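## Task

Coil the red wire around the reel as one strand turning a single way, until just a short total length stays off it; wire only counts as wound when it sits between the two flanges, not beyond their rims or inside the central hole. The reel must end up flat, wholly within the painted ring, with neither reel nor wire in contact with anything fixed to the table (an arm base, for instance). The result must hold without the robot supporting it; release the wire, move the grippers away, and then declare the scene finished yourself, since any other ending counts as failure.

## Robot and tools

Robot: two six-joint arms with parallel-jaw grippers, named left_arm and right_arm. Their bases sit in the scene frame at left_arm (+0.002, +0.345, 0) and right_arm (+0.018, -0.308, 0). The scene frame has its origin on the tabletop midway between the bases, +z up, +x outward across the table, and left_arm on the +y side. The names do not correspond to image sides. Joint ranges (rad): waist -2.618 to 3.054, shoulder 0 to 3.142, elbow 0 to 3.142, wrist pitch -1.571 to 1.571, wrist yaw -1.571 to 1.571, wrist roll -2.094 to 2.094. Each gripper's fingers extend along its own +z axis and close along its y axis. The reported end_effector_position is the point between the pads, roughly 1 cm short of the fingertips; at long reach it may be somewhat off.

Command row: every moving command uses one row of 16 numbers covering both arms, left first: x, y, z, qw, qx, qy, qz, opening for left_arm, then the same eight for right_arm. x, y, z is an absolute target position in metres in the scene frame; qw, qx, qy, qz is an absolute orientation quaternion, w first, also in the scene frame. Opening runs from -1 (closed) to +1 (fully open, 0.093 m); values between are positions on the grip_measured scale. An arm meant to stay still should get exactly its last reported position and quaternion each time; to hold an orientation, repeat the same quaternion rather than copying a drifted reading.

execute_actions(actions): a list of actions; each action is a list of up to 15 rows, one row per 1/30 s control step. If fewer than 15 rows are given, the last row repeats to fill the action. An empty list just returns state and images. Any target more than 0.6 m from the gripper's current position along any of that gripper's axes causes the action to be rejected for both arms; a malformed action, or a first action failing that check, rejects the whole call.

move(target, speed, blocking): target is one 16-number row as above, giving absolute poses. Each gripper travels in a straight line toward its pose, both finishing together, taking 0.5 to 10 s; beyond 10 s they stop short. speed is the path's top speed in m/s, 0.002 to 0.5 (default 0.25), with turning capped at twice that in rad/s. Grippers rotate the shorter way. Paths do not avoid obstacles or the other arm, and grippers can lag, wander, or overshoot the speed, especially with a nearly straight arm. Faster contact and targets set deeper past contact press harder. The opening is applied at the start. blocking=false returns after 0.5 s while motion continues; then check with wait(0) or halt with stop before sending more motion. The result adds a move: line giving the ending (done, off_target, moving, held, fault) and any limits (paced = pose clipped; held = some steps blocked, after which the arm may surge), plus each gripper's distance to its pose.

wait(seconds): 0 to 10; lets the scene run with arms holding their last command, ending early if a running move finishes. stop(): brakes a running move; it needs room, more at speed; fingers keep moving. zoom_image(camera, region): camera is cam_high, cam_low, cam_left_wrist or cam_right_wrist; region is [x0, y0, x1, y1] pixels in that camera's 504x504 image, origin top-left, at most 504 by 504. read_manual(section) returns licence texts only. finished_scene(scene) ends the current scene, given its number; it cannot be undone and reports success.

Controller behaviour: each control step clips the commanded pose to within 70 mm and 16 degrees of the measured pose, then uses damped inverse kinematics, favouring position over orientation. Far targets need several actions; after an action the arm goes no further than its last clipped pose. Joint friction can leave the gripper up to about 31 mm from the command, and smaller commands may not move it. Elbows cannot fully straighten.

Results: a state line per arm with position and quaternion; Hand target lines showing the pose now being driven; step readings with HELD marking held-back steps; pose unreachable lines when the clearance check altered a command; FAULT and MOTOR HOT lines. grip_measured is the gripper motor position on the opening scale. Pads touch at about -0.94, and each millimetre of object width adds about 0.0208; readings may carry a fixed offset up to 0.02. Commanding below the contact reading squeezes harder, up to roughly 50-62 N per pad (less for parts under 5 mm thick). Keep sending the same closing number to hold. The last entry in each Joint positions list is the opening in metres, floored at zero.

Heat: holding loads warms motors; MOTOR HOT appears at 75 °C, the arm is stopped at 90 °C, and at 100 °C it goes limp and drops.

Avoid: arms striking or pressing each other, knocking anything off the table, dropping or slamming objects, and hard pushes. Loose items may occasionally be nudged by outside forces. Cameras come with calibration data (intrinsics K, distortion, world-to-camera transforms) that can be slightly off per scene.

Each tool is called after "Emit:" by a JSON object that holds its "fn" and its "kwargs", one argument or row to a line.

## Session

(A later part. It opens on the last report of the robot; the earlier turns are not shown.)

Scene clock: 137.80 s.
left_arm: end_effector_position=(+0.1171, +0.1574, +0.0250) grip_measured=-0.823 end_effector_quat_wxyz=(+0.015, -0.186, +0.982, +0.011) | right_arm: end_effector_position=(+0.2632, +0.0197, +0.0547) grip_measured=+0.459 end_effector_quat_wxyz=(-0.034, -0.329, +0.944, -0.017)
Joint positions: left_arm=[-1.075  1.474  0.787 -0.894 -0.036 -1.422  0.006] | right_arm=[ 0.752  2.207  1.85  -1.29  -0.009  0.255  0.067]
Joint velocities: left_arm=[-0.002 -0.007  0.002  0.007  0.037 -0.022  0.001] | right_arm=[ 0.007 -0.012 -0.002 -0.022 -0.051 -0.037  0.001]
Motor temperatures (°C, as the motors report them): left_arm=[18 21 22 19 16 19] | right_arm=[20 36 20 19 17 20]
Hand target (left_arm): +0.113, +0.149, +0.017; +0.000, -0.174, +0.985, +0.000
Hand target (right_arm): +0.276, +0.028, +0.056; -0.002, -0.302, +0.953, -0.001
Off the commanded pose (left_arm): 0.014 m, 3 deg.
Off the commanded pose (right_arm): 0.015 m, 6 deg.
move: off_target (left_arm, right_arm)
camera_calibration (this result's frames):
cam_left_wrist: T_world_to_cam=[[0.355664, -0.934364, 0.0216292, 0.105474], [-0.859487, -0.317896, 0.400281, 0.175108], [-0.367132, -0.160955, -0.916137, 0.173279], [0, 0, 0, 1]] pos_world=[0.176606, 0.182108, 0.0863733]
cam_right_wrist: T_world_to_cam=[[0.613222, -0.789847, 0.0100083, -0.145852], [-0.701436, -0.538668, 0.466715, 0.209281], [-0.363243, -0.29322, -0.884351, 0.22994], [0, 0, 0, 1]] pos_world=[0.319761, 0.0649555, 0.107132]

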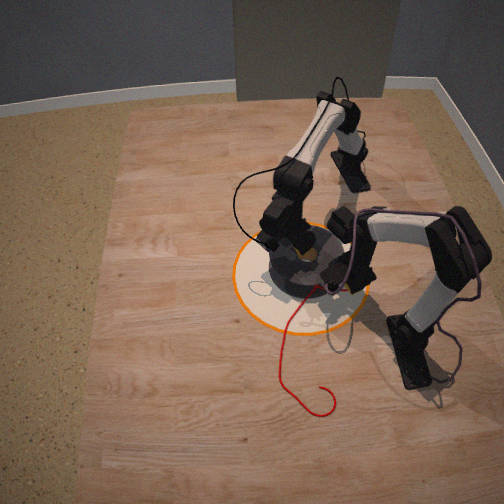

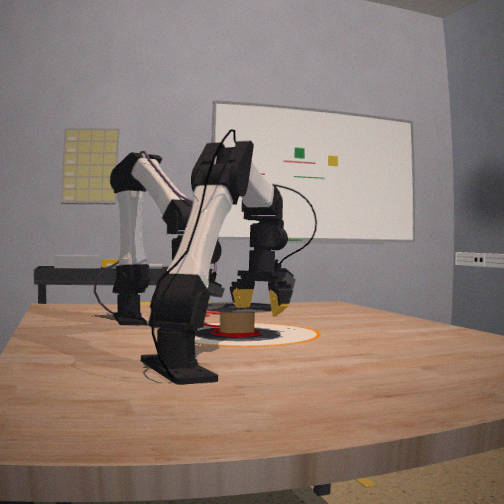

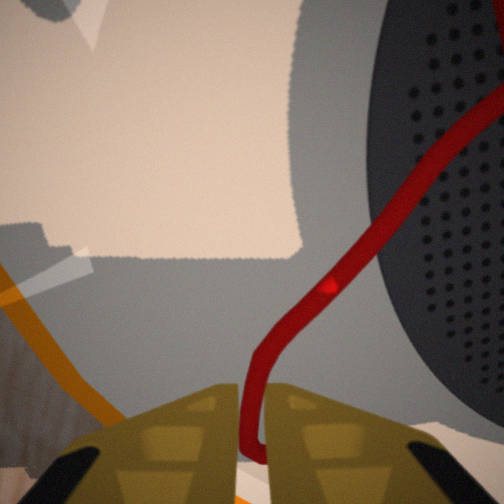

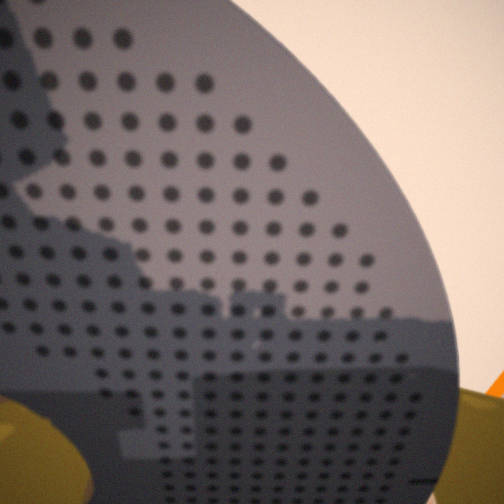

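Emit:
{"fn": "move", "kwargs": {
  "target": [0.113,0.148,0.016,0,-0.174,0.985,0,-0.80,0.2345,0.017,0.056,0,0.0436,0.999,0,0.42],
  "speed": 0.15
}}

Scene clock: 142.73 s.
left_arm: end_effector_position=(+0.1160, +0.1537, +0.0249) grip_measured=-0.802 end_effector_quat_wxyz=(+0.009, -0.183, +0.983, +0.003) | right_arm: end_effector_position=(+0.2293, +0.0100, +0.0552) grip_measured=+0.459 end_effector_quat_wxyz=(-0.017, +0.035, +0.999, -0.018)
Joint positions: left_arm=[-1.075  1.474  0.787 -0.883 -0.019 -1.417  0.007] | right_arm=[ 0.807  2.067  1.635 -1.187 -0.01   1.05   0.067]
Joint velocities: left_arm=[ 0.017  0.007  0.002  0.022  0.022 -0.007  0.   ] | right_arm=[-0.007 -0.002 -0.032 -0.081 -0.007  0.066 -0.001]
Motor temperatures (°C, as the motors report them): left_arm=[18 20 22 19 16 19] | right_arm=[20 37 20 19 17 20]
Hand target (left_arm): +0.113, +0.149, +0.017; -0.000, -0.174, +0.985, +0.000
Hand target (right_arm): +0.235, +0.017, +0.056; +0.001, +0.043, +0.999, -0.001
Off the commanded pose (left_arm): 0.011 m, 2 deg.
Off the commanded pose (right_arm): 0.009 m, 3 deg.
move: off_target (left_arm, right_arm)
camera_calibration (this result's frames):
cam_left_wrist: T_world_to_cam=[[0.351005, -0.935715, 0.0351016, 0.102795], [-0.857418, -0.306116, 0.413675, 0.170619], [-0.376337, -0.175299, -0.909748, 0.1753], [0, 0, 0, 1]] pos_world=[0.176183, 0.179146, 0.08529]
cam_right_wrist: T_world_to_cam=[[-0.079407, -0.996167, 0.0366775, 0.0266771], [-0.899646, 0.0874629, 0.427771, 0.221438], [-0.429339, 0.000971292, -0.903143, 0.228437], [0, 0, 0, 1]] pos_world=[0.299411, 0.00698534, 0.110608]

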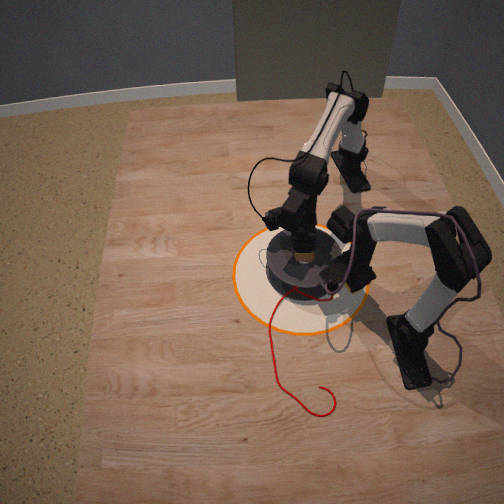

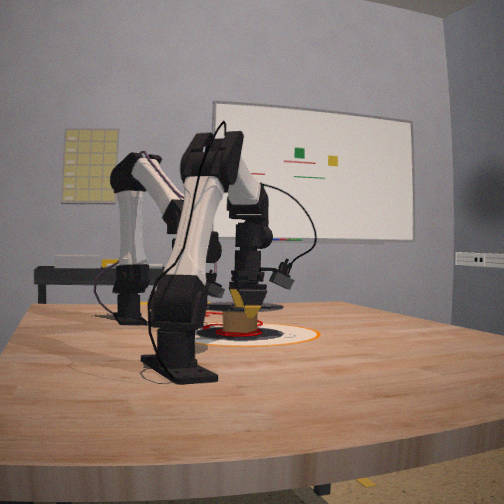

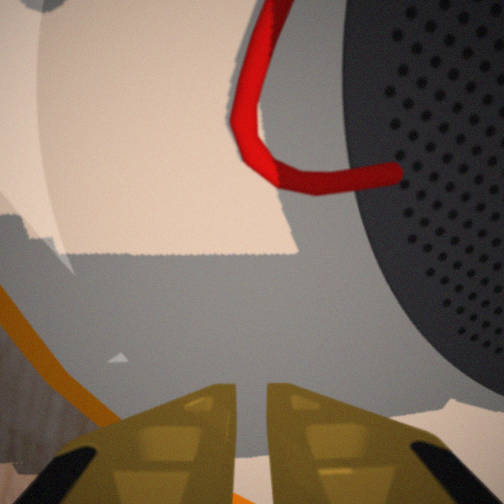

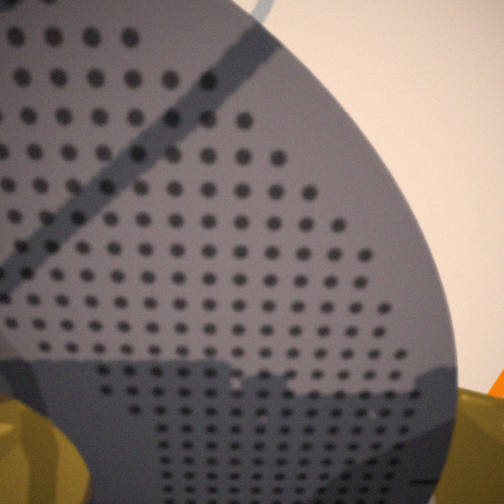

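Emit:
{"fn": "zoom_image", "kwargs": {
  "camera": "cam_high",
  "region": [230, 200, 400, 350]
}}

Emit:
{"fn": "zoom_image", "kwargs": {
  "camera": "cam_low",
  "region": [180, 270, 320, 350]
}}

Region (230, 200, 400, 350) of cam_high's 504x504 image, scaled by 2.965, with more detail than that image has; it fills the top 445 rows of this view, and the rest is white.

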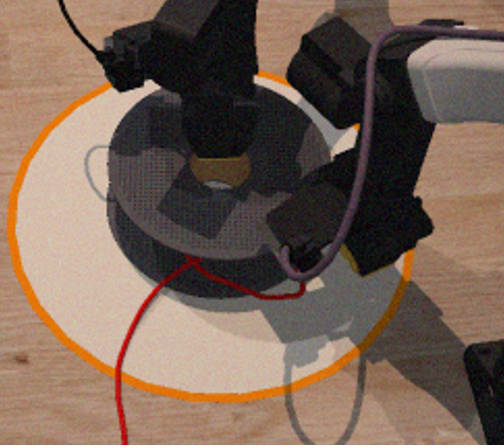

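Region (180, 270, 320, 350) of cam_low's 504x504 image, scaled by 3.600, with more detail than that image has; it fills the top 288 rows of this view, and the rest is white.

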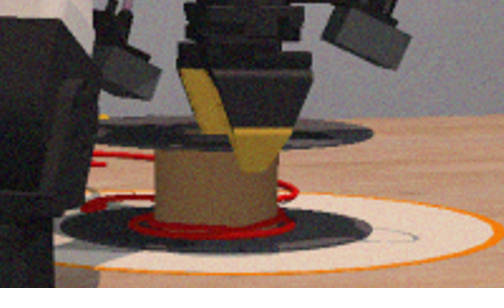

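Emit:
{"fn": "execute_actions", "kwargs": {
  "actions": []
}}

Scene clock: 145.73 s.
left_arm: end_effector_position=(+0.1160, +0.1536, +0.0249) grip_measured=-0.802 end_effector_quat_wxyz=(+0.009, -0.183, +0.983, +0.003) | right_arm: end_effector_position=(+0.2293, +0.0100, +0.0552) grip_measured=+0.459 end_effector_quat_wxyz=(-0.017, +0.035, +0.999, -0.018)
Joint positions: left_arm=[-1.075  1.474  0.787 -0.883 -0.019 -1.417  0.007] | right_arm=[ 0.807  2.067  1.635 -1.187 -0.01   1.051  0.067]
Joint velocities: left_arm=[ 0.002  0.007  0.007  0.081 -0.007 -0.022 -0.001] | right_arm=[-0.002  0.007 -0.007  0.037 -0.022  0.007  0.001]
Motor temperatures (°C, as the motors report them): left_arm=[18 20 22 19 16 19] | right_arm=[20 37 20 19 17 20]
Hand target (left_arm): +0.113, +0.149, +0.017; -0.000, -0.174, +0.985, +0.000
Hand target (right_arm): +0.235, +0.017, +0.056; +0.001, +0.043, +0.999, -0.001
Off the commanded pose (left_arm): 0.011 m, 2 deg.
Off the commanded pose (right_arm): 0.009 m, 3 deg.
camera_calibration (this result's frames):
cam_left_wrist: T_world_to_cam=[[0.35101, -0.935697, 0.03554, 0.102679], [-0.85736, -0.3059, 0.413954, 0.170531], [-0.376464, -0.175773, -0.909604, 0.17536], [0, 0, 0, 1]] pos_world=[0.176182, 0.179065, 0.0852672]
cam_right_wrist: T_world_to_cam=[[-0.0805471, -0.996074, 0.0367145, 0.0269356], [-0.899562, 0.0885085, 0.427731, 0.221411], [-0.429302, 0.00142549, -0.90316, 0.228424], [0, 0, 0, 1]] pos_world=[0.299405, 0.0069075, 0.110611]

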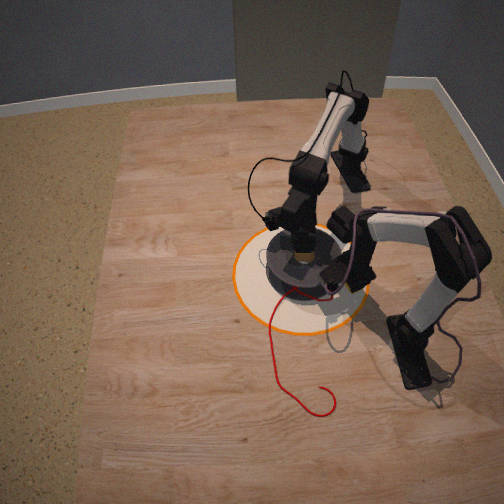

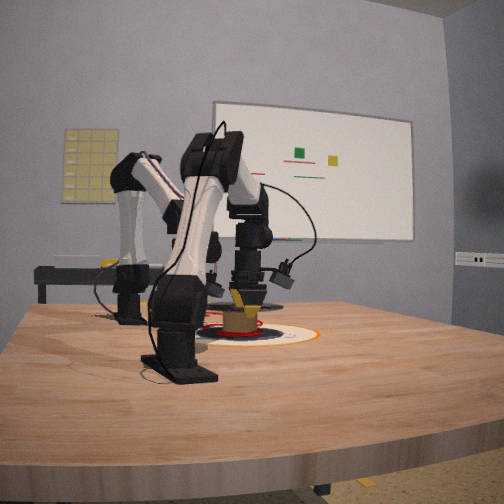

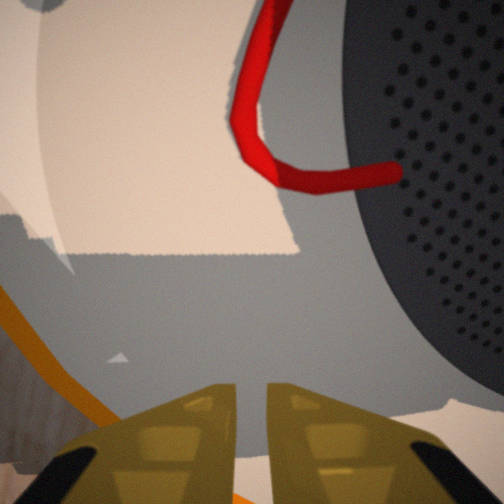

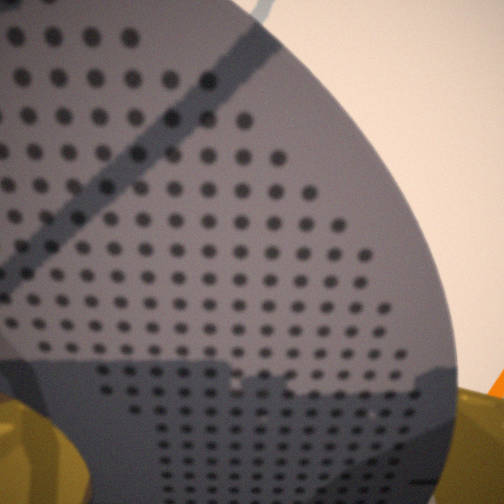

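Emit:
{"fn": "move", "kwargs": {
  "target": [0.12,0.19,0.09,0,-0.174,0.985,0,-0.8,0.2345,0.017,0.056,0,0.0436,0.999,0,0.42],
  "speed": 0.1
}}

Scene clock: 147.90 s.
left_arm: end_effector_position=(+0.1200, +0.1905, +0.0814) grip_measured=-0.802 end_effector_quat_wxyz=(+0.001, -0.172, +0.985, +0.011) | right_arm: end_effector_position=(+0.2305, +0.0117, +0.0551) grip_measured=+0.459 end_effector_quat_wxyz=(-0.015, +0.041, +0.999, -0.015)
Joint positions: left_arm=[-0.956  1.303  0.886 -1.173 -0.012 -1.275  0.007] | right_arm=[ 0.807  2.067  1.635 -1.178 -0.01   1.063  0.067]
Joint velocities: left_arm=[ 0.007 -0.017  0.007 -0.007  0.066  0.051  0.   ] | right_arm=[ 0.002 -0.002  0.007 -0.066  0.022 -0.022 -0.002]
Motor temperatures (°C, as the motors report them): left_arm=[18 20 22 19 16 19] | right_arm=[20 37 20 19 17 20]
Hand target (left_arm): +0.121, +0.189, +0.089; +0.000, -0.174, +0.985, -0.001
Hand target (right_arm): +0.234, +0.017, +0.056; -0.000, +0.044, +0.999, -0.001
Off the commanded pose (left_arm): 0.009 m, 1 deg.
Off the commanded pose (right_arm): 0.007 m, 2 deg.
move: done
camera_calibration (this result's frames):
cam_left_wrist: T_world_to_cam=[[0.331137, -0.943452, 0.0157265, 0.139333], [-0.85585, -0.293288, 0.426031, 0.158347], [-0.397327, -0.154534, -0.904572, 0.232734], [0, 0, 0, 1]] pos_world=[0.181854, 0.213861, 0.140873]
cam_right_wrist: T_world_to_cam=[[-0.0924771, -0.995271, 0.0297239, 0.0318371], [-0.900618, 0.0963391, 0.423799, 0.222686], [-0.424658, 0.0124218, -0.905269, 0.227743], [0, 0, 0, 1]] pos_world=[0.300213, 0.00740421, 0.110848]

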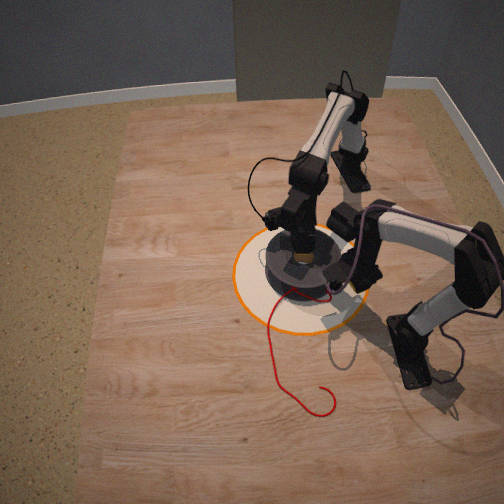

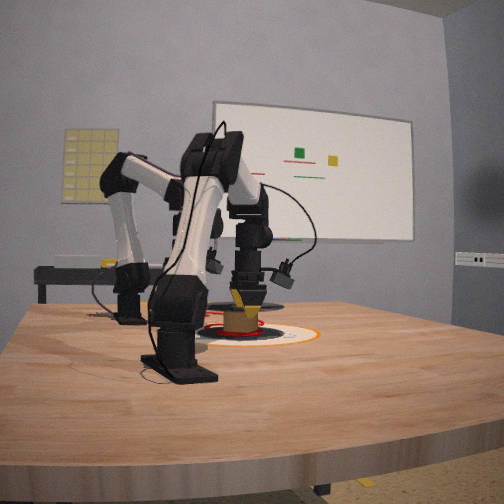

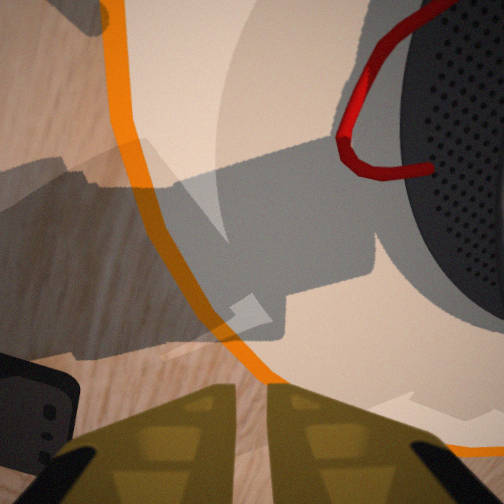

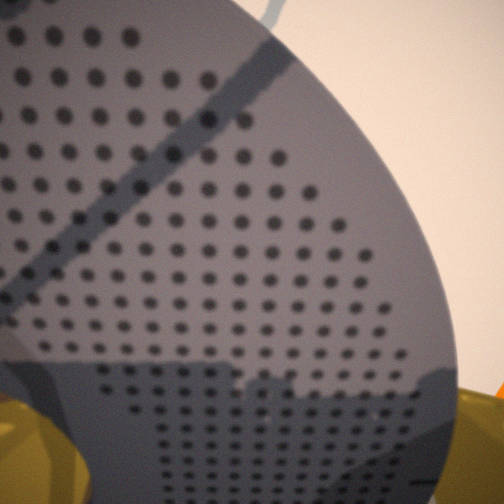

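Emit:
{"fn": "zoom_image", "kwargs": {
  "camera": "cam_high",
  "region": [230, 210, 400, 350]
}}

Emit:
{"fn": "zoom_image", "kwargs": {
  "camera": "cam_low",
  "region": [180, 280, 330, 360]
}}

Region (230, 210, 400, 350) of cam_high's 504x504 image, scaled by 2.965, with more detail than that image has; it fills the top 415 rows of this view, and the rest is white.

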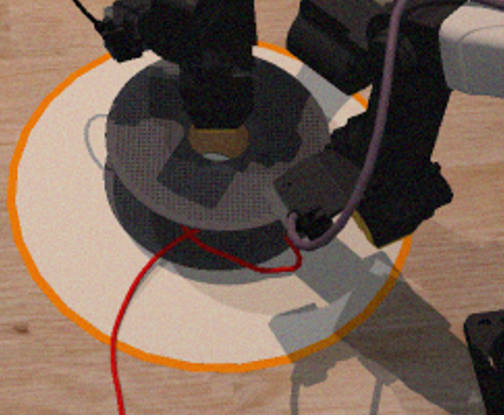

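Region (180, 280, 330, 360) of cam_low's 504x504 image, scaled by 3.360, with more detail than that image has; it fills the top 269 rows of this view, and the rest is white.

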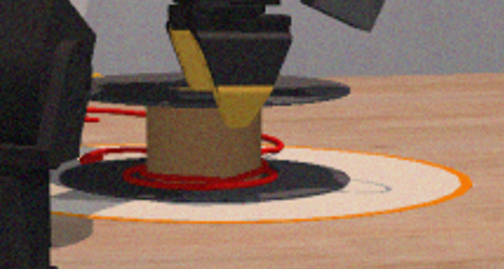

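Emit:
{"fn": "move", "kwargs": {
  "target": [0.12,0.22,0.10,0,-0.174,0.985,0,-0.8,0.29,-0.03,0.056,0,-0.0436,0.999,0,0.42],
  "speed": 0.05
}}

Scene clock: 160.17 s.
left_arm: end_effector_position=(+0.1245, +0.2158, +0.0976) grip_measured=-0.802 end_effector_quat_wxyz=(+0.005, -0.173, +0.985, +0.003) | right_arm: end_effector_position=(+0.2841, -0.0283, +0.0550) grip_measured=+0.459 end_effector_quat_wxyz=(-0.015, -0.043, +0.999, -0.007)
Joint positions: left_arm=[-0.85   1.206  0.886 -1.25  -0.011 -1.17   0.007] | right_arm=[ 0.633  2.067  1.635 -1.17  -0.01   0.72   0.067]
Joint velocities: left_arm=[ 0.007  0.007  0.017  0.022 -0.037  0.037 -0.001] | right_arm=[-0.007 -0.012 -0.007 -0.022  0.037 -0.022  0.001]
Motor temperatures (°C, as the motors report them): left_arm=[18 21 23 19 16 19] | right_arm=[20 38 20 19 17 20]
Hand target (left_arm): +0.120, +0.219, +0.100; +0.000, -0.174, +0.985, -0.000
Hand target (right_arm): +0.289, -0.029, +0.056; -0.002, -0.044, +0.999, +0.002
Off the commanded pose (left_arm): 0.007 m, 1 deg.
Off the commanded pose (right_arm): 0.006 m, 2 deg.
move: done
camera_calibration (this result's frames):
cam_left_wrist: T_world_to_cam=[[0.331238, -0.942949, 0.0336019, 0.159582], [-0.860341, -0.287214, 0.421096, 0.162393], [-0.387421, -0.168392, -0.906393, 0.255041], [0, 0, 0, 1]] pos_world=[0.185662, 0.240066, 0.157422]
cam_right_wrist: T_world_to_cam=[[0.0764613, -0.996992, 0.0126709, -0.0501096], [-0.902481, -0.0637993, 0.425979, 0.270701], [-0.423889, -0.0440062, -0.904644, 0.249073], [0, 0, 0, 1]] pos_world=[0.353714, -0.0217276, 0.110645]

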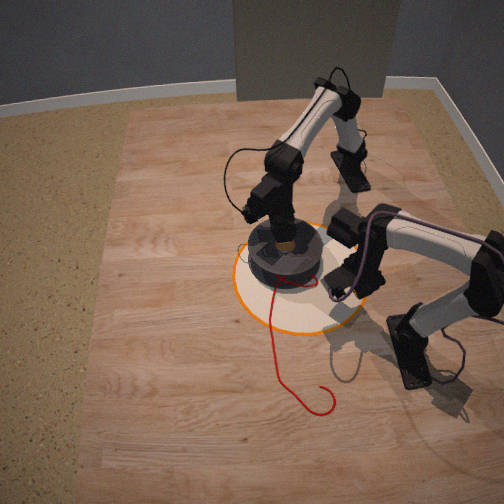

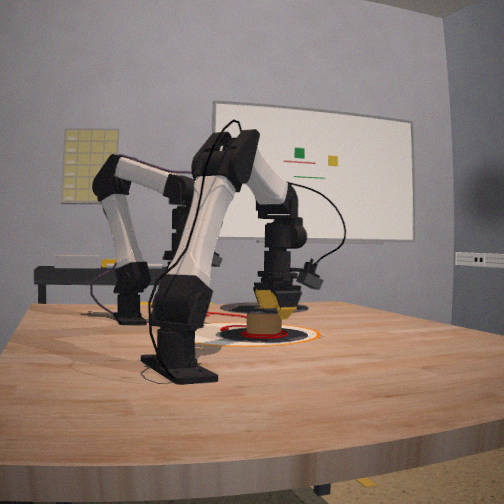

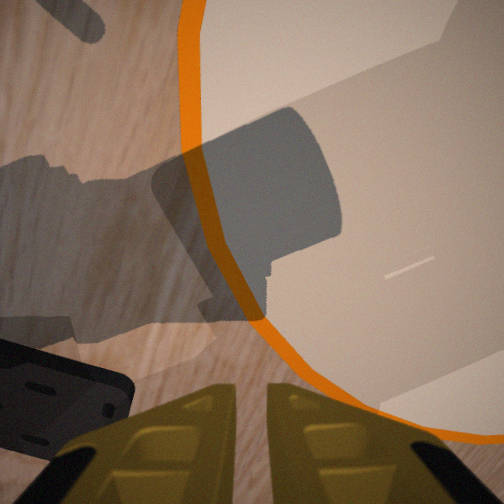

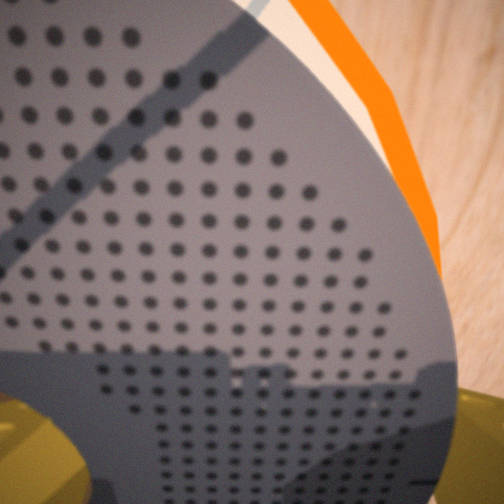

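Emit:
{"fn": "move", "kwargs": {
  "target": [0.185,0.15,0.07,0.35,0.376,0.844,-0.156,-0.8,0.29,-0.03,0.056,0,-0.0436,0.999,0,0.42],
  "speed": 0.2
}}

Scene clock: 164.67 s.
left_arm: end_effector_position=(+0.1838, +0.1491, +0.0683) grip_measured=-0.802 end_effector_quat_wxyz=(+0.342, +0.380, +0.846, -0.150) | right_arm: end_effector_position=(+0.2841, -0.0283, +0.0550) grip_measured=+0.459 end_effector_quat_wxyz=(-0.015, -0.045, +0.999, -0.007)
Joint positions: left_arm=[-0.84   0.917  0.354 -0.242  0.016  0.024  0.007] | right_arm=[ 0.633  2.067  1.635 -1.17  -0.01   0.717  0.067]
Joint velocities: left_arm=[-0.002  0.017 -0.007  0.007 -0.022  0.037  0.   ] | right_arm=[ 0.002 -0.022 -0.032 -0.037 -0.037 -0.037 -0.   ]
Motor temperatures (°C, as the motors report them): left_arm=[18 21 23 19 16 19] | right_arm=[20 38 20 19 17 20]
Hand target (left_arm): +0.184, +0.149, +0.069; +0.349, +0.379, +0.842, -0.157
Hand target (right_arm): +0.290, -0.030, +0.056; -0.000, -0.044, +0.999, -0.000
Off the commanded pose (left_arm): 0.002 m, 1 deg.
Off the commanded pose (right_arm): 0.006 m, 2 deg.
move: done
camera_calibration (this result's frames):
cam_left_wrist: T_world_to_cam=[[-0.766457, -0.642116, 0.0151976, 0.236154], [-0.613175, 0.724458, -0.314923, 0.060567], [0.191207, -0.250694, -0.948995, 0.149121], [0, 0, 0, 1]] pos_world=[0.189627, 0.145143, 0.157]
cam_right_wrist: T_world_to_cam=[[0.0795025, -0.996755, 0.0125788, -0.0509617], [-0.902261, -0.0665893, 0.426017, 0.270558], [-0.423797, -0.0452188, -0.904628, 0.249012], [0, 0, 0, 1]] pos_world=[0.353696, -0.0215201, 0.110642]

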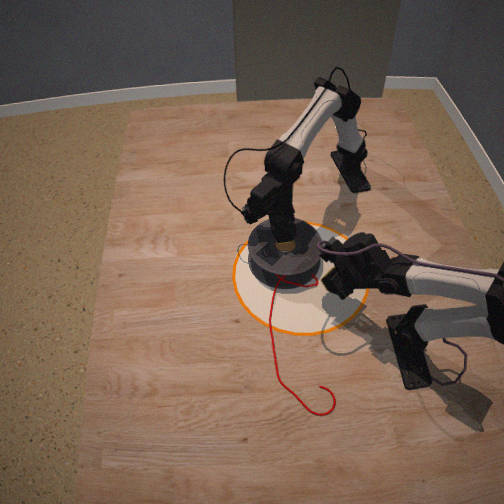

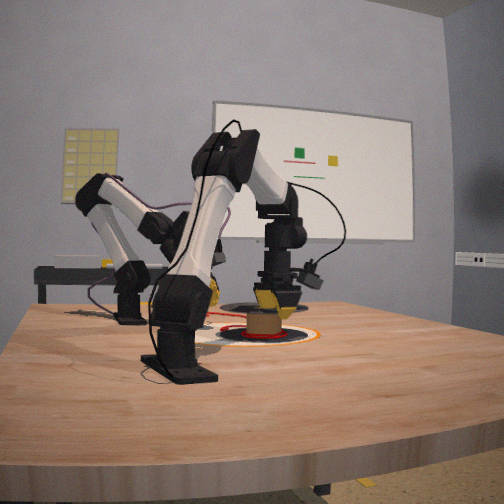

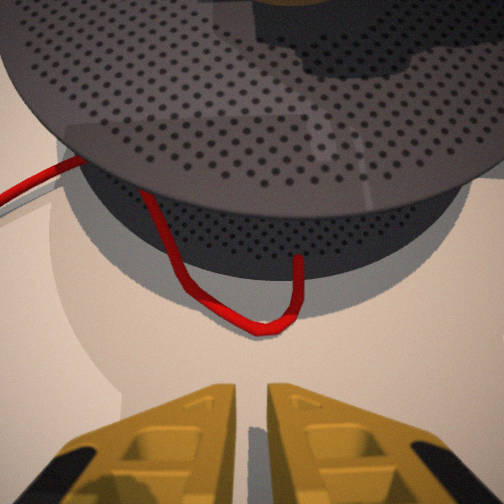

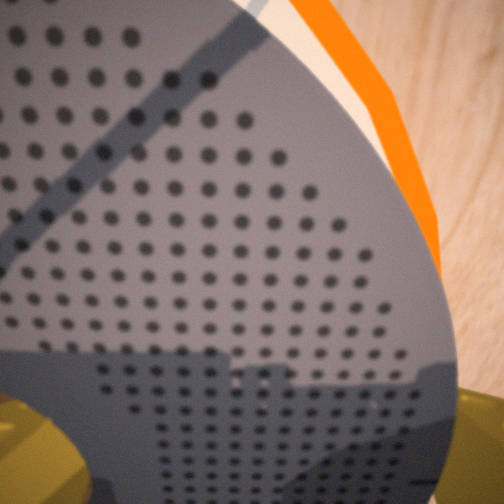

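Emit:
{"fn": "move", "kwargs": {
  "target": [0.178,0.147,0.017,0.35,0.376,0.844,-0.156,-1,0.29,-0.03,0.056,0,-0.0436,0.999,0,0.42],
  "speed": 0.06
}}

Scene clock: 168.67 s.
left_arm: end_effector_position=(+0.1794, +0.1459, +0.0243) grip_measured=-0.998 end_effector_quat_wxyz=(+0.354, +0.376, +0.841, -0.161) | right_arm: end_effector_position=(+0.2841, -0.0283, +0.0550) grip_measured=+0.459 end_effector_quat_wxyz=(-0.015, -0.045, +0.999, -0.007)
Joint positions: left_arm=[-0.866  1.054  0.179  0.103  0.006 -0.001  0.   ] | right_arm=[ 0.633  2.067  1.635 -1.17  -0.01   0.717  0.067]
Joint velocities: left_arm=[-0.012 -0.022 -0.007  0.022 -0.007  0.022  0.   ] | right_arm=[ 0.007 -0.022 -0.002  0.007 -0.022  0.095 -0.001]
Motor temperatures (°C, as the motors report them): left_arm=[18 20 23 20 16 19] | right_arm=[20 38 20 19 17 20]
Hand target (left_arm): +0.177, +0.148, +0.018; +0.349, +0.376, +0.844, -0.156
Hand target (right_arm): +0.290, -0.030, +0.056; -0.000, -0.044, +0.999, -0.000
Off the commanded pose (left_arm): 0.008 m, 1 deg.
Off the commanded pose (right_arm): 0.006 m, 2 deg.
move: done
camera_calibration (this result's frames):
cam_left_wrist: T_world_to_cam=[[-0.767669, -0.640364, 0.0248661, 0.231125], [-0.607651, 0.71503, -0.345677, 0.0475591], [0.203579, -0.280476, -0.938024, 0.109165], [0, 0, 0, 1]] pos_world=[0.184103, 0.144616, 0.113093]
cam_right_wrist: T_world_to_cam=[[0.0795025, -0.996755, 0.0125788, -0.0509617], [-0.902261, -0.0665893, 0.426017, 0.270558], [-0.423797, -0.0452188, -0.904628, 0.249012], [0, 0, 0, 1]] pos_world=[0.353696, -0.0215201, 0.110642]

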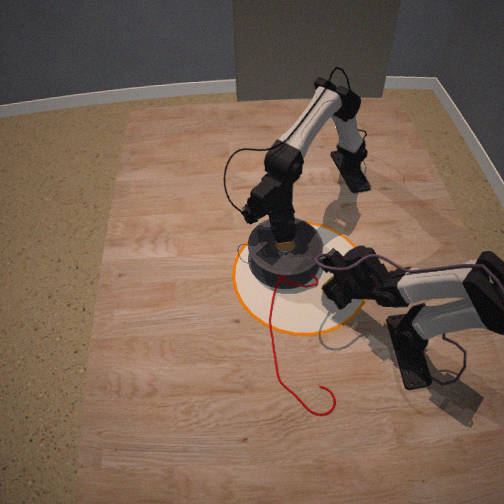

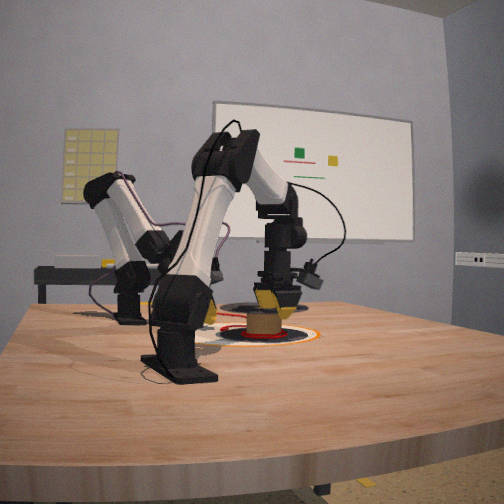

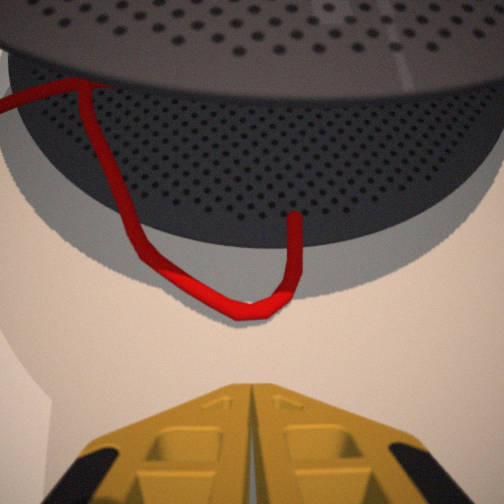

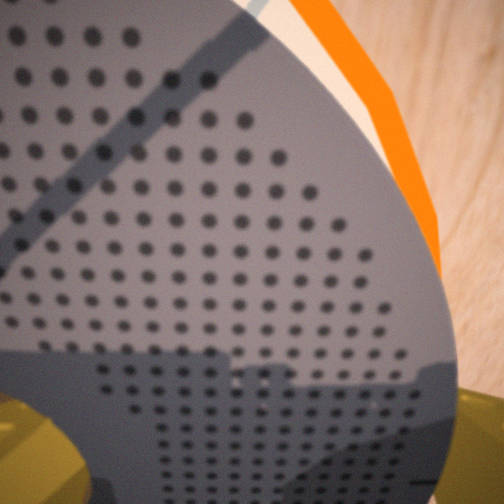

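Emit:
{"fn": "move", "kwargs": {
  "target": [0.18,0.144,0.006,0.35,0.376,0.844,-0.156,-1,0.29,-0.03,0.056,0,-0.0436,0.999,0,0.42],
  "speed": 0.03
}}

Scene clock: 170.50 s.
left_arm: end_effector_position=(+0.1827, +0.1415, +0.0141) grip_measured=-0.998 end_effector_quat_wxyz=(+0.355, +0.375, +0.841, -0.161) | right_arm: end_effector_position=(+0.2841, -0.0283, +0.0550) grip_measured=+0.459 end_effector_quat_wxyz=(-0.015, -0.045, +0.999, -0.007)
Joint positions: left_arm=[-0.87   1.154  0.163  0.223  0.003 -0.004  0.   ] | right_arm=[ 0.633  2.067  1.635 -1.17  -0.01   0.717  0.067]
Joint velocities: left_arm=[-0.027 -0.002 -0.007  0.11   0.007  0.037  0.   ] | right_arm=[ 0.007 -0.007 -0.017 -0.037  0.037  0.051  0.001]
Motor temperatures (°C, as the motors report them): left_arm=[18 20 23 21 16 19] | right_arm=[20 38 20 19 17 20]
Hand target (left_arm): +0.180, +0.144, +0.007; +0.350, +0.376, +0.844, -0.156
Hand target (right_arm): +0.290, -0.030, +0.056; -0.000, -0.044, +0.999, -0.000
Off the commanded pose (left_arm): 0.009 m, 1 deg.
Off the commanded pose (right_arm): 0.006 m, 2 deg.
move: done
camera_calibration (this result's frames):
cam_left_wrist: T_world_to_cam=[[-0.767408, -0.6407, 0.0242725, 0.231126], [-0.607099, 0.713945, -0.348873, 0.0492511], [0.206194, -0.282464, -0.936855, 0.0975677], [0, 0, 0, 1]] pos_world=[0.18715, 0.140479, 0.102979]
cam_right_wrist: T_world_to_cam=[[0.0795025, -0.996755, 0.0125788, -0.0509617], [-0.902261, -0.0665893, 0.426017, 0.270558], [-0.423797, -0.0452188, -0.904628, 0.249012], [0, 0, 0, 1]] pos_world=[0.353696, -0.0215201, 0.110642]

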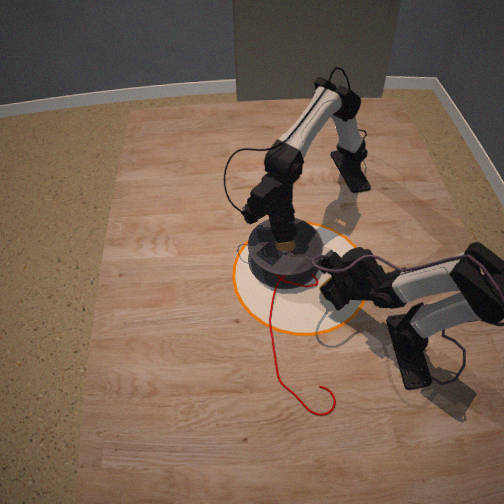

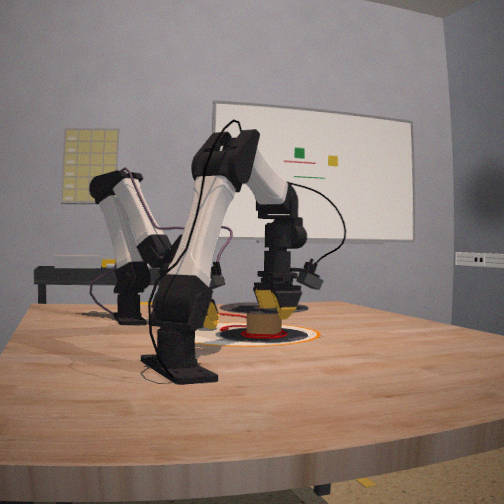

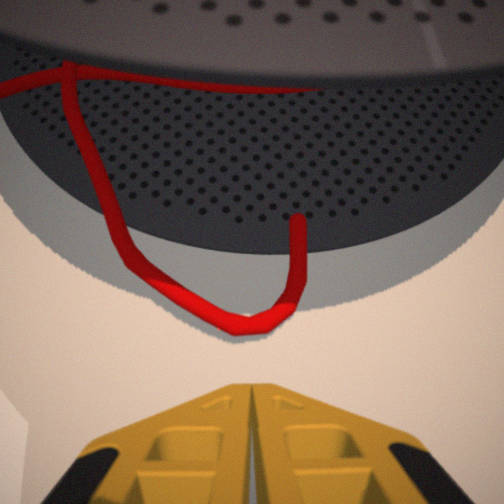

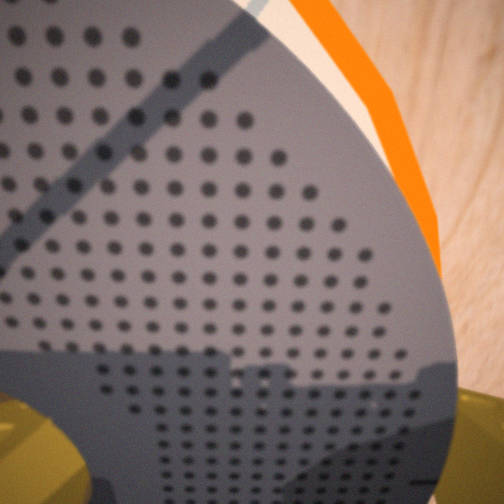

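Emit:
{"fn": "move", "kwargs": {
  "target": [0.205,0.117,0.01,0.35,0.376,0.844,-0.156,-1,0.29,-0.03,0.056,0,-0.0436,0.999,0,0.42],
  "speed": 0.03
}}

Scene clock: 172.23 s.
left_arm: end_effector_position=(+0.2016, +0.1203, +0.0123) grip_measured=-0.998 end_effector_quat_wxyz=(+0.351, +0.376, +0.843, -0.159) | right_arm: end_effector_position=(+0.2842, -0.0285, +0.0550) grip_measured=+0.459 end_effector_quat_wxyz=(-0.014, -0.045, +0.999, -0.008)
Joint positions: left_arm=[-0.87   1.338  0.259  0.299  0.003 -0.004  0.   ] | right_arm=[ 0.633  2.067  1.635 -1.17  -0.009  0.717  0.067]
Joint velocities: left_arm=[-0.007  0.002  0.012  0.022 -0.051 -0.007  0.   ] | right_arm=[-0.012  0.002 -0.002 -0.007 -0.022  0.022 -0.002]
Motor temperatures (°C, as the motors report them): left_arm=[18 20 23 21 16 19] | right_arm=[20 38 20 19 17 20]
Hand target (left_arm): +0.204, +0.117, +0.011; +0.350, +0.376, +0.844, -0.156
Hand target (right_arm): +0.290, -0.030, +0.056; -0.000, -0.044, +0.999, -0.000
Off the commanded pose (left_arm): 0.005 m, 0 deg.
Off the commanded pose (right_arm): 0.006 m, 2 deg.
move: done
camera_calibration (this result's frames):
cam_left_wrist: T_world_to_cam=[[-0.767234, -0.640895, 0.0246173, 0.232074], [-0.609543, 0.716687, -0.338846, 0.0752701], [0.199522, -0.27498, -0.94052, 0.0864753], [0, 0, 0, 1]] pos_world=[0.206682, 0.118569, 0.101124]
cam_right_wrist: T_world_to_cam=[[0.079528, -0.996742, 0.0134333, -0.0511596], [-0.90261, -0.0662852, 0.425325, 0.270821], [-0.423049, -0.0459503, -0.904941, 0.248847], [0, 0, 0, 1]] pos_world=[0.353789, -0.0216069, 0.110692]

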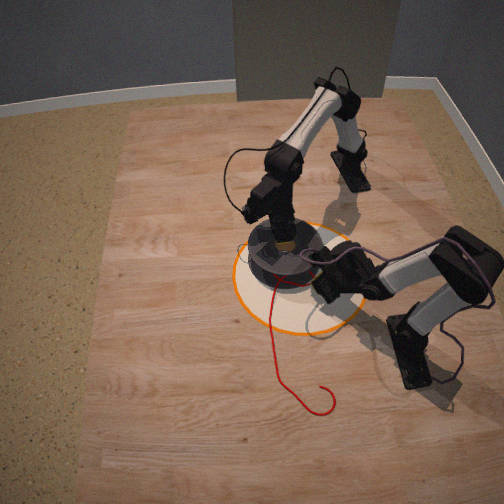

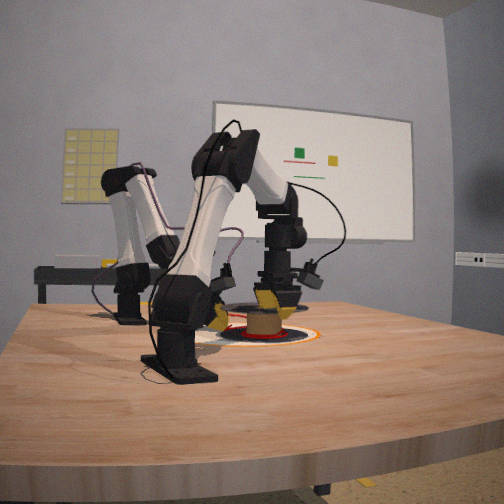

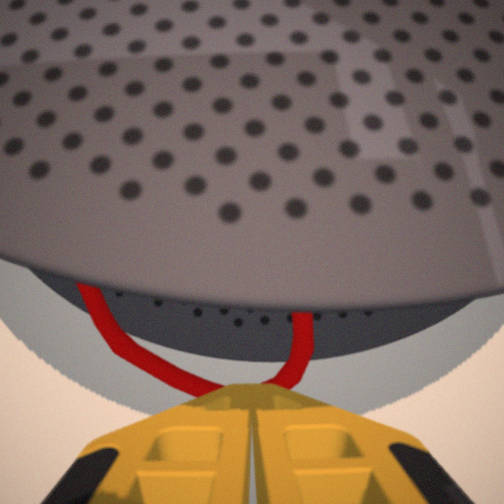

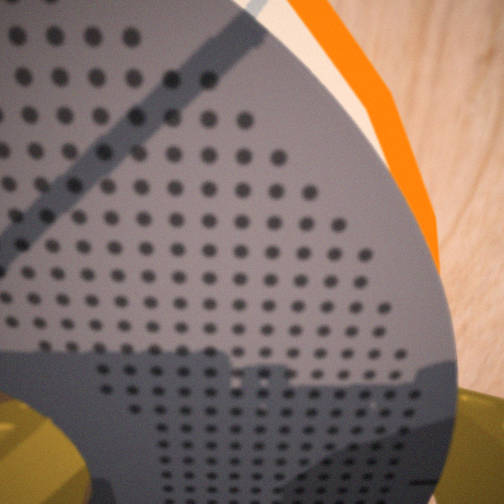

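Emit:
{"fn": "move", "kwargs": {
  "target": [0.218,0.103,0.014,0.35,0.376,0.844,-0.156,-1,0.29,-0.03,0.056,0,-0.0436,0.999,0,0.42],
  "speed": 0.03
}}

Emit:
{"fn": "zoom_image", "kwargs": {
  "camera": "cam_high",
  "region": [230, 210, 400, 350]
}}

Emit:
{"fn": "zoom_image", "kwargs": {
  "camera": "cam_low",
  "region": [180, 280, 330, 360]
}}

Scene clock: 173.93 s.
left_arm: end_effector_position=(+0.2126, +0.1089, +0.0136) grip_measured=-0.998 end_effector_quat_wxyz=(+0.348, +0.376, +0.844, -0.156) | right_arm: end_effector_position=(+0.2894, -0.0339, +0.0550) grip_measured=+0.459 end_effector_quat_wxyz=(-0.007, -0.043, +0.999, -0.016)
Joint positions: left_arm=[-0.87   1.409  0.324  0.297 -0.001 -0.004  0.   ] | right_arm=[ 0.623  2.067  1.635 -1.171  0.014  0.711  0.067]
Joint velocities: left_arm=[-0.012 -0.002  0.007 -0.022  0.037 -0.022  0.   ] | right_arm=[-0.007 -0.002 -0.007  0.037 -0.022  0.066  0.   ]
Motor temperatures (°C, as the motors report them): left_arm=[18 20 23 21 16 19] | right_arm=[20 38 20 19 17 20]
Hand target (left_arm): +0.217, +0.103, +0.014; +0.350, +0.376, +0.844, -0.156
Hand target (right_arm): +0.290, -0.030, +0.056; -0.000, -0.044, +0.999, -0.001
Off the commanded pose (left_arm): 0.008 m, 0 deg.
Off the commanded pose (right_arm): 0.004 m, 2 deg.
move: done
camera_calibration (this result's frames):
cam_left_wrist: T_world_to_cam=[[-0.765584, -0.642944, 0.0224539, 0.233032], [-0.612552, 0.717839, -0.330889, 0.0910036], [0.196625, -0.267078, -0.943403, 0.0821241], [0, 0, 0, 1]] pos_world=[0.218002, 0.106434, 0.102356]
cam_right_wrist: T_world_to_cam=[[0.0761141, -0.996611, 0.0311975, -0.056981], [-0.909292, -0.0565388, 0.412301, 0.278142], [-0.40914, -0.0597496, -0.910513, 0.246635], [0, 0, 0, 1]] pos_world=[0.358157, -0.0263257, 0.111664]

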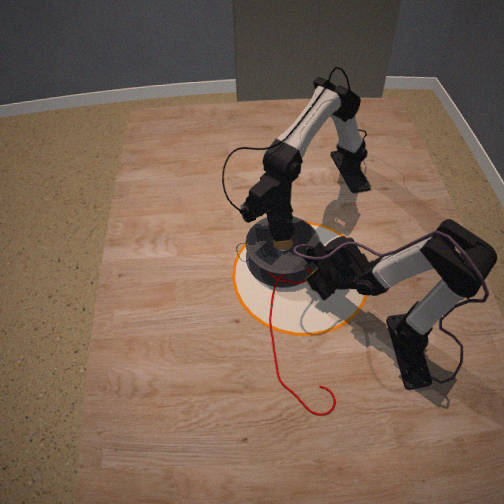

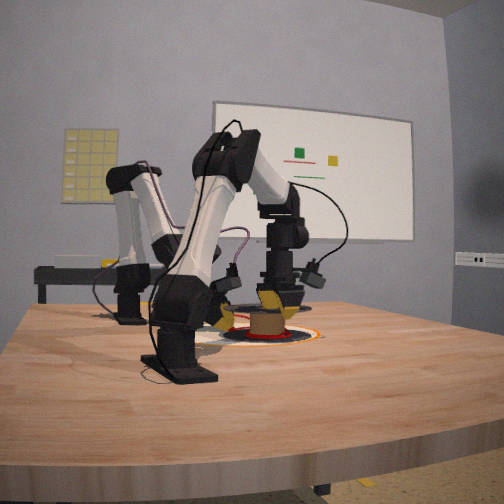

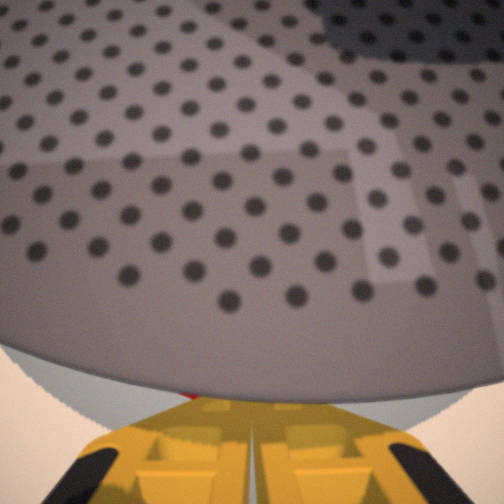

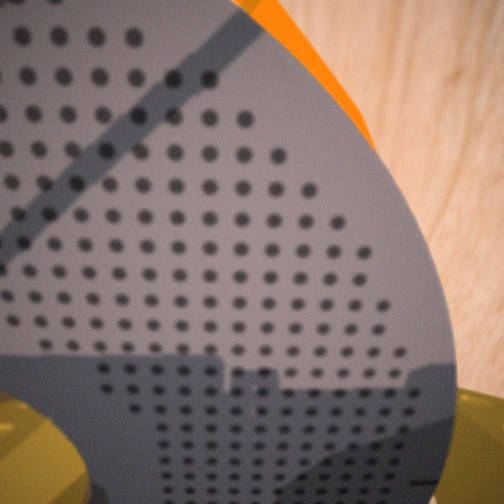

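Region (230, 210, 400, 350) of cam_high's 504x504 image, scaled by 2.965, with more detail than that image has; it fills the top 415 rows of this view, and the rest is white.

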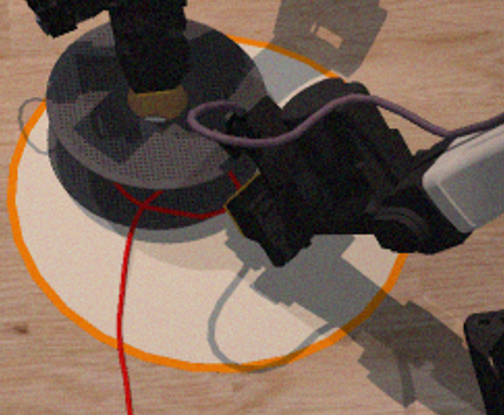

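Region (180, 280, 330, 360) of cam_low's 504x504 image, scaled by 3.360, with more detail than that image has; it fills the top 269 rows of this view, and the rest is white.

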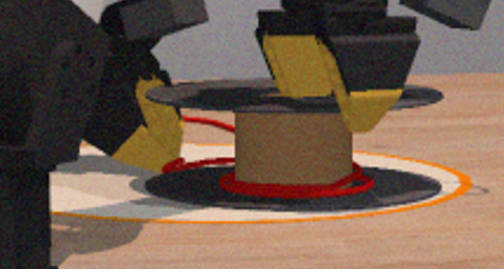

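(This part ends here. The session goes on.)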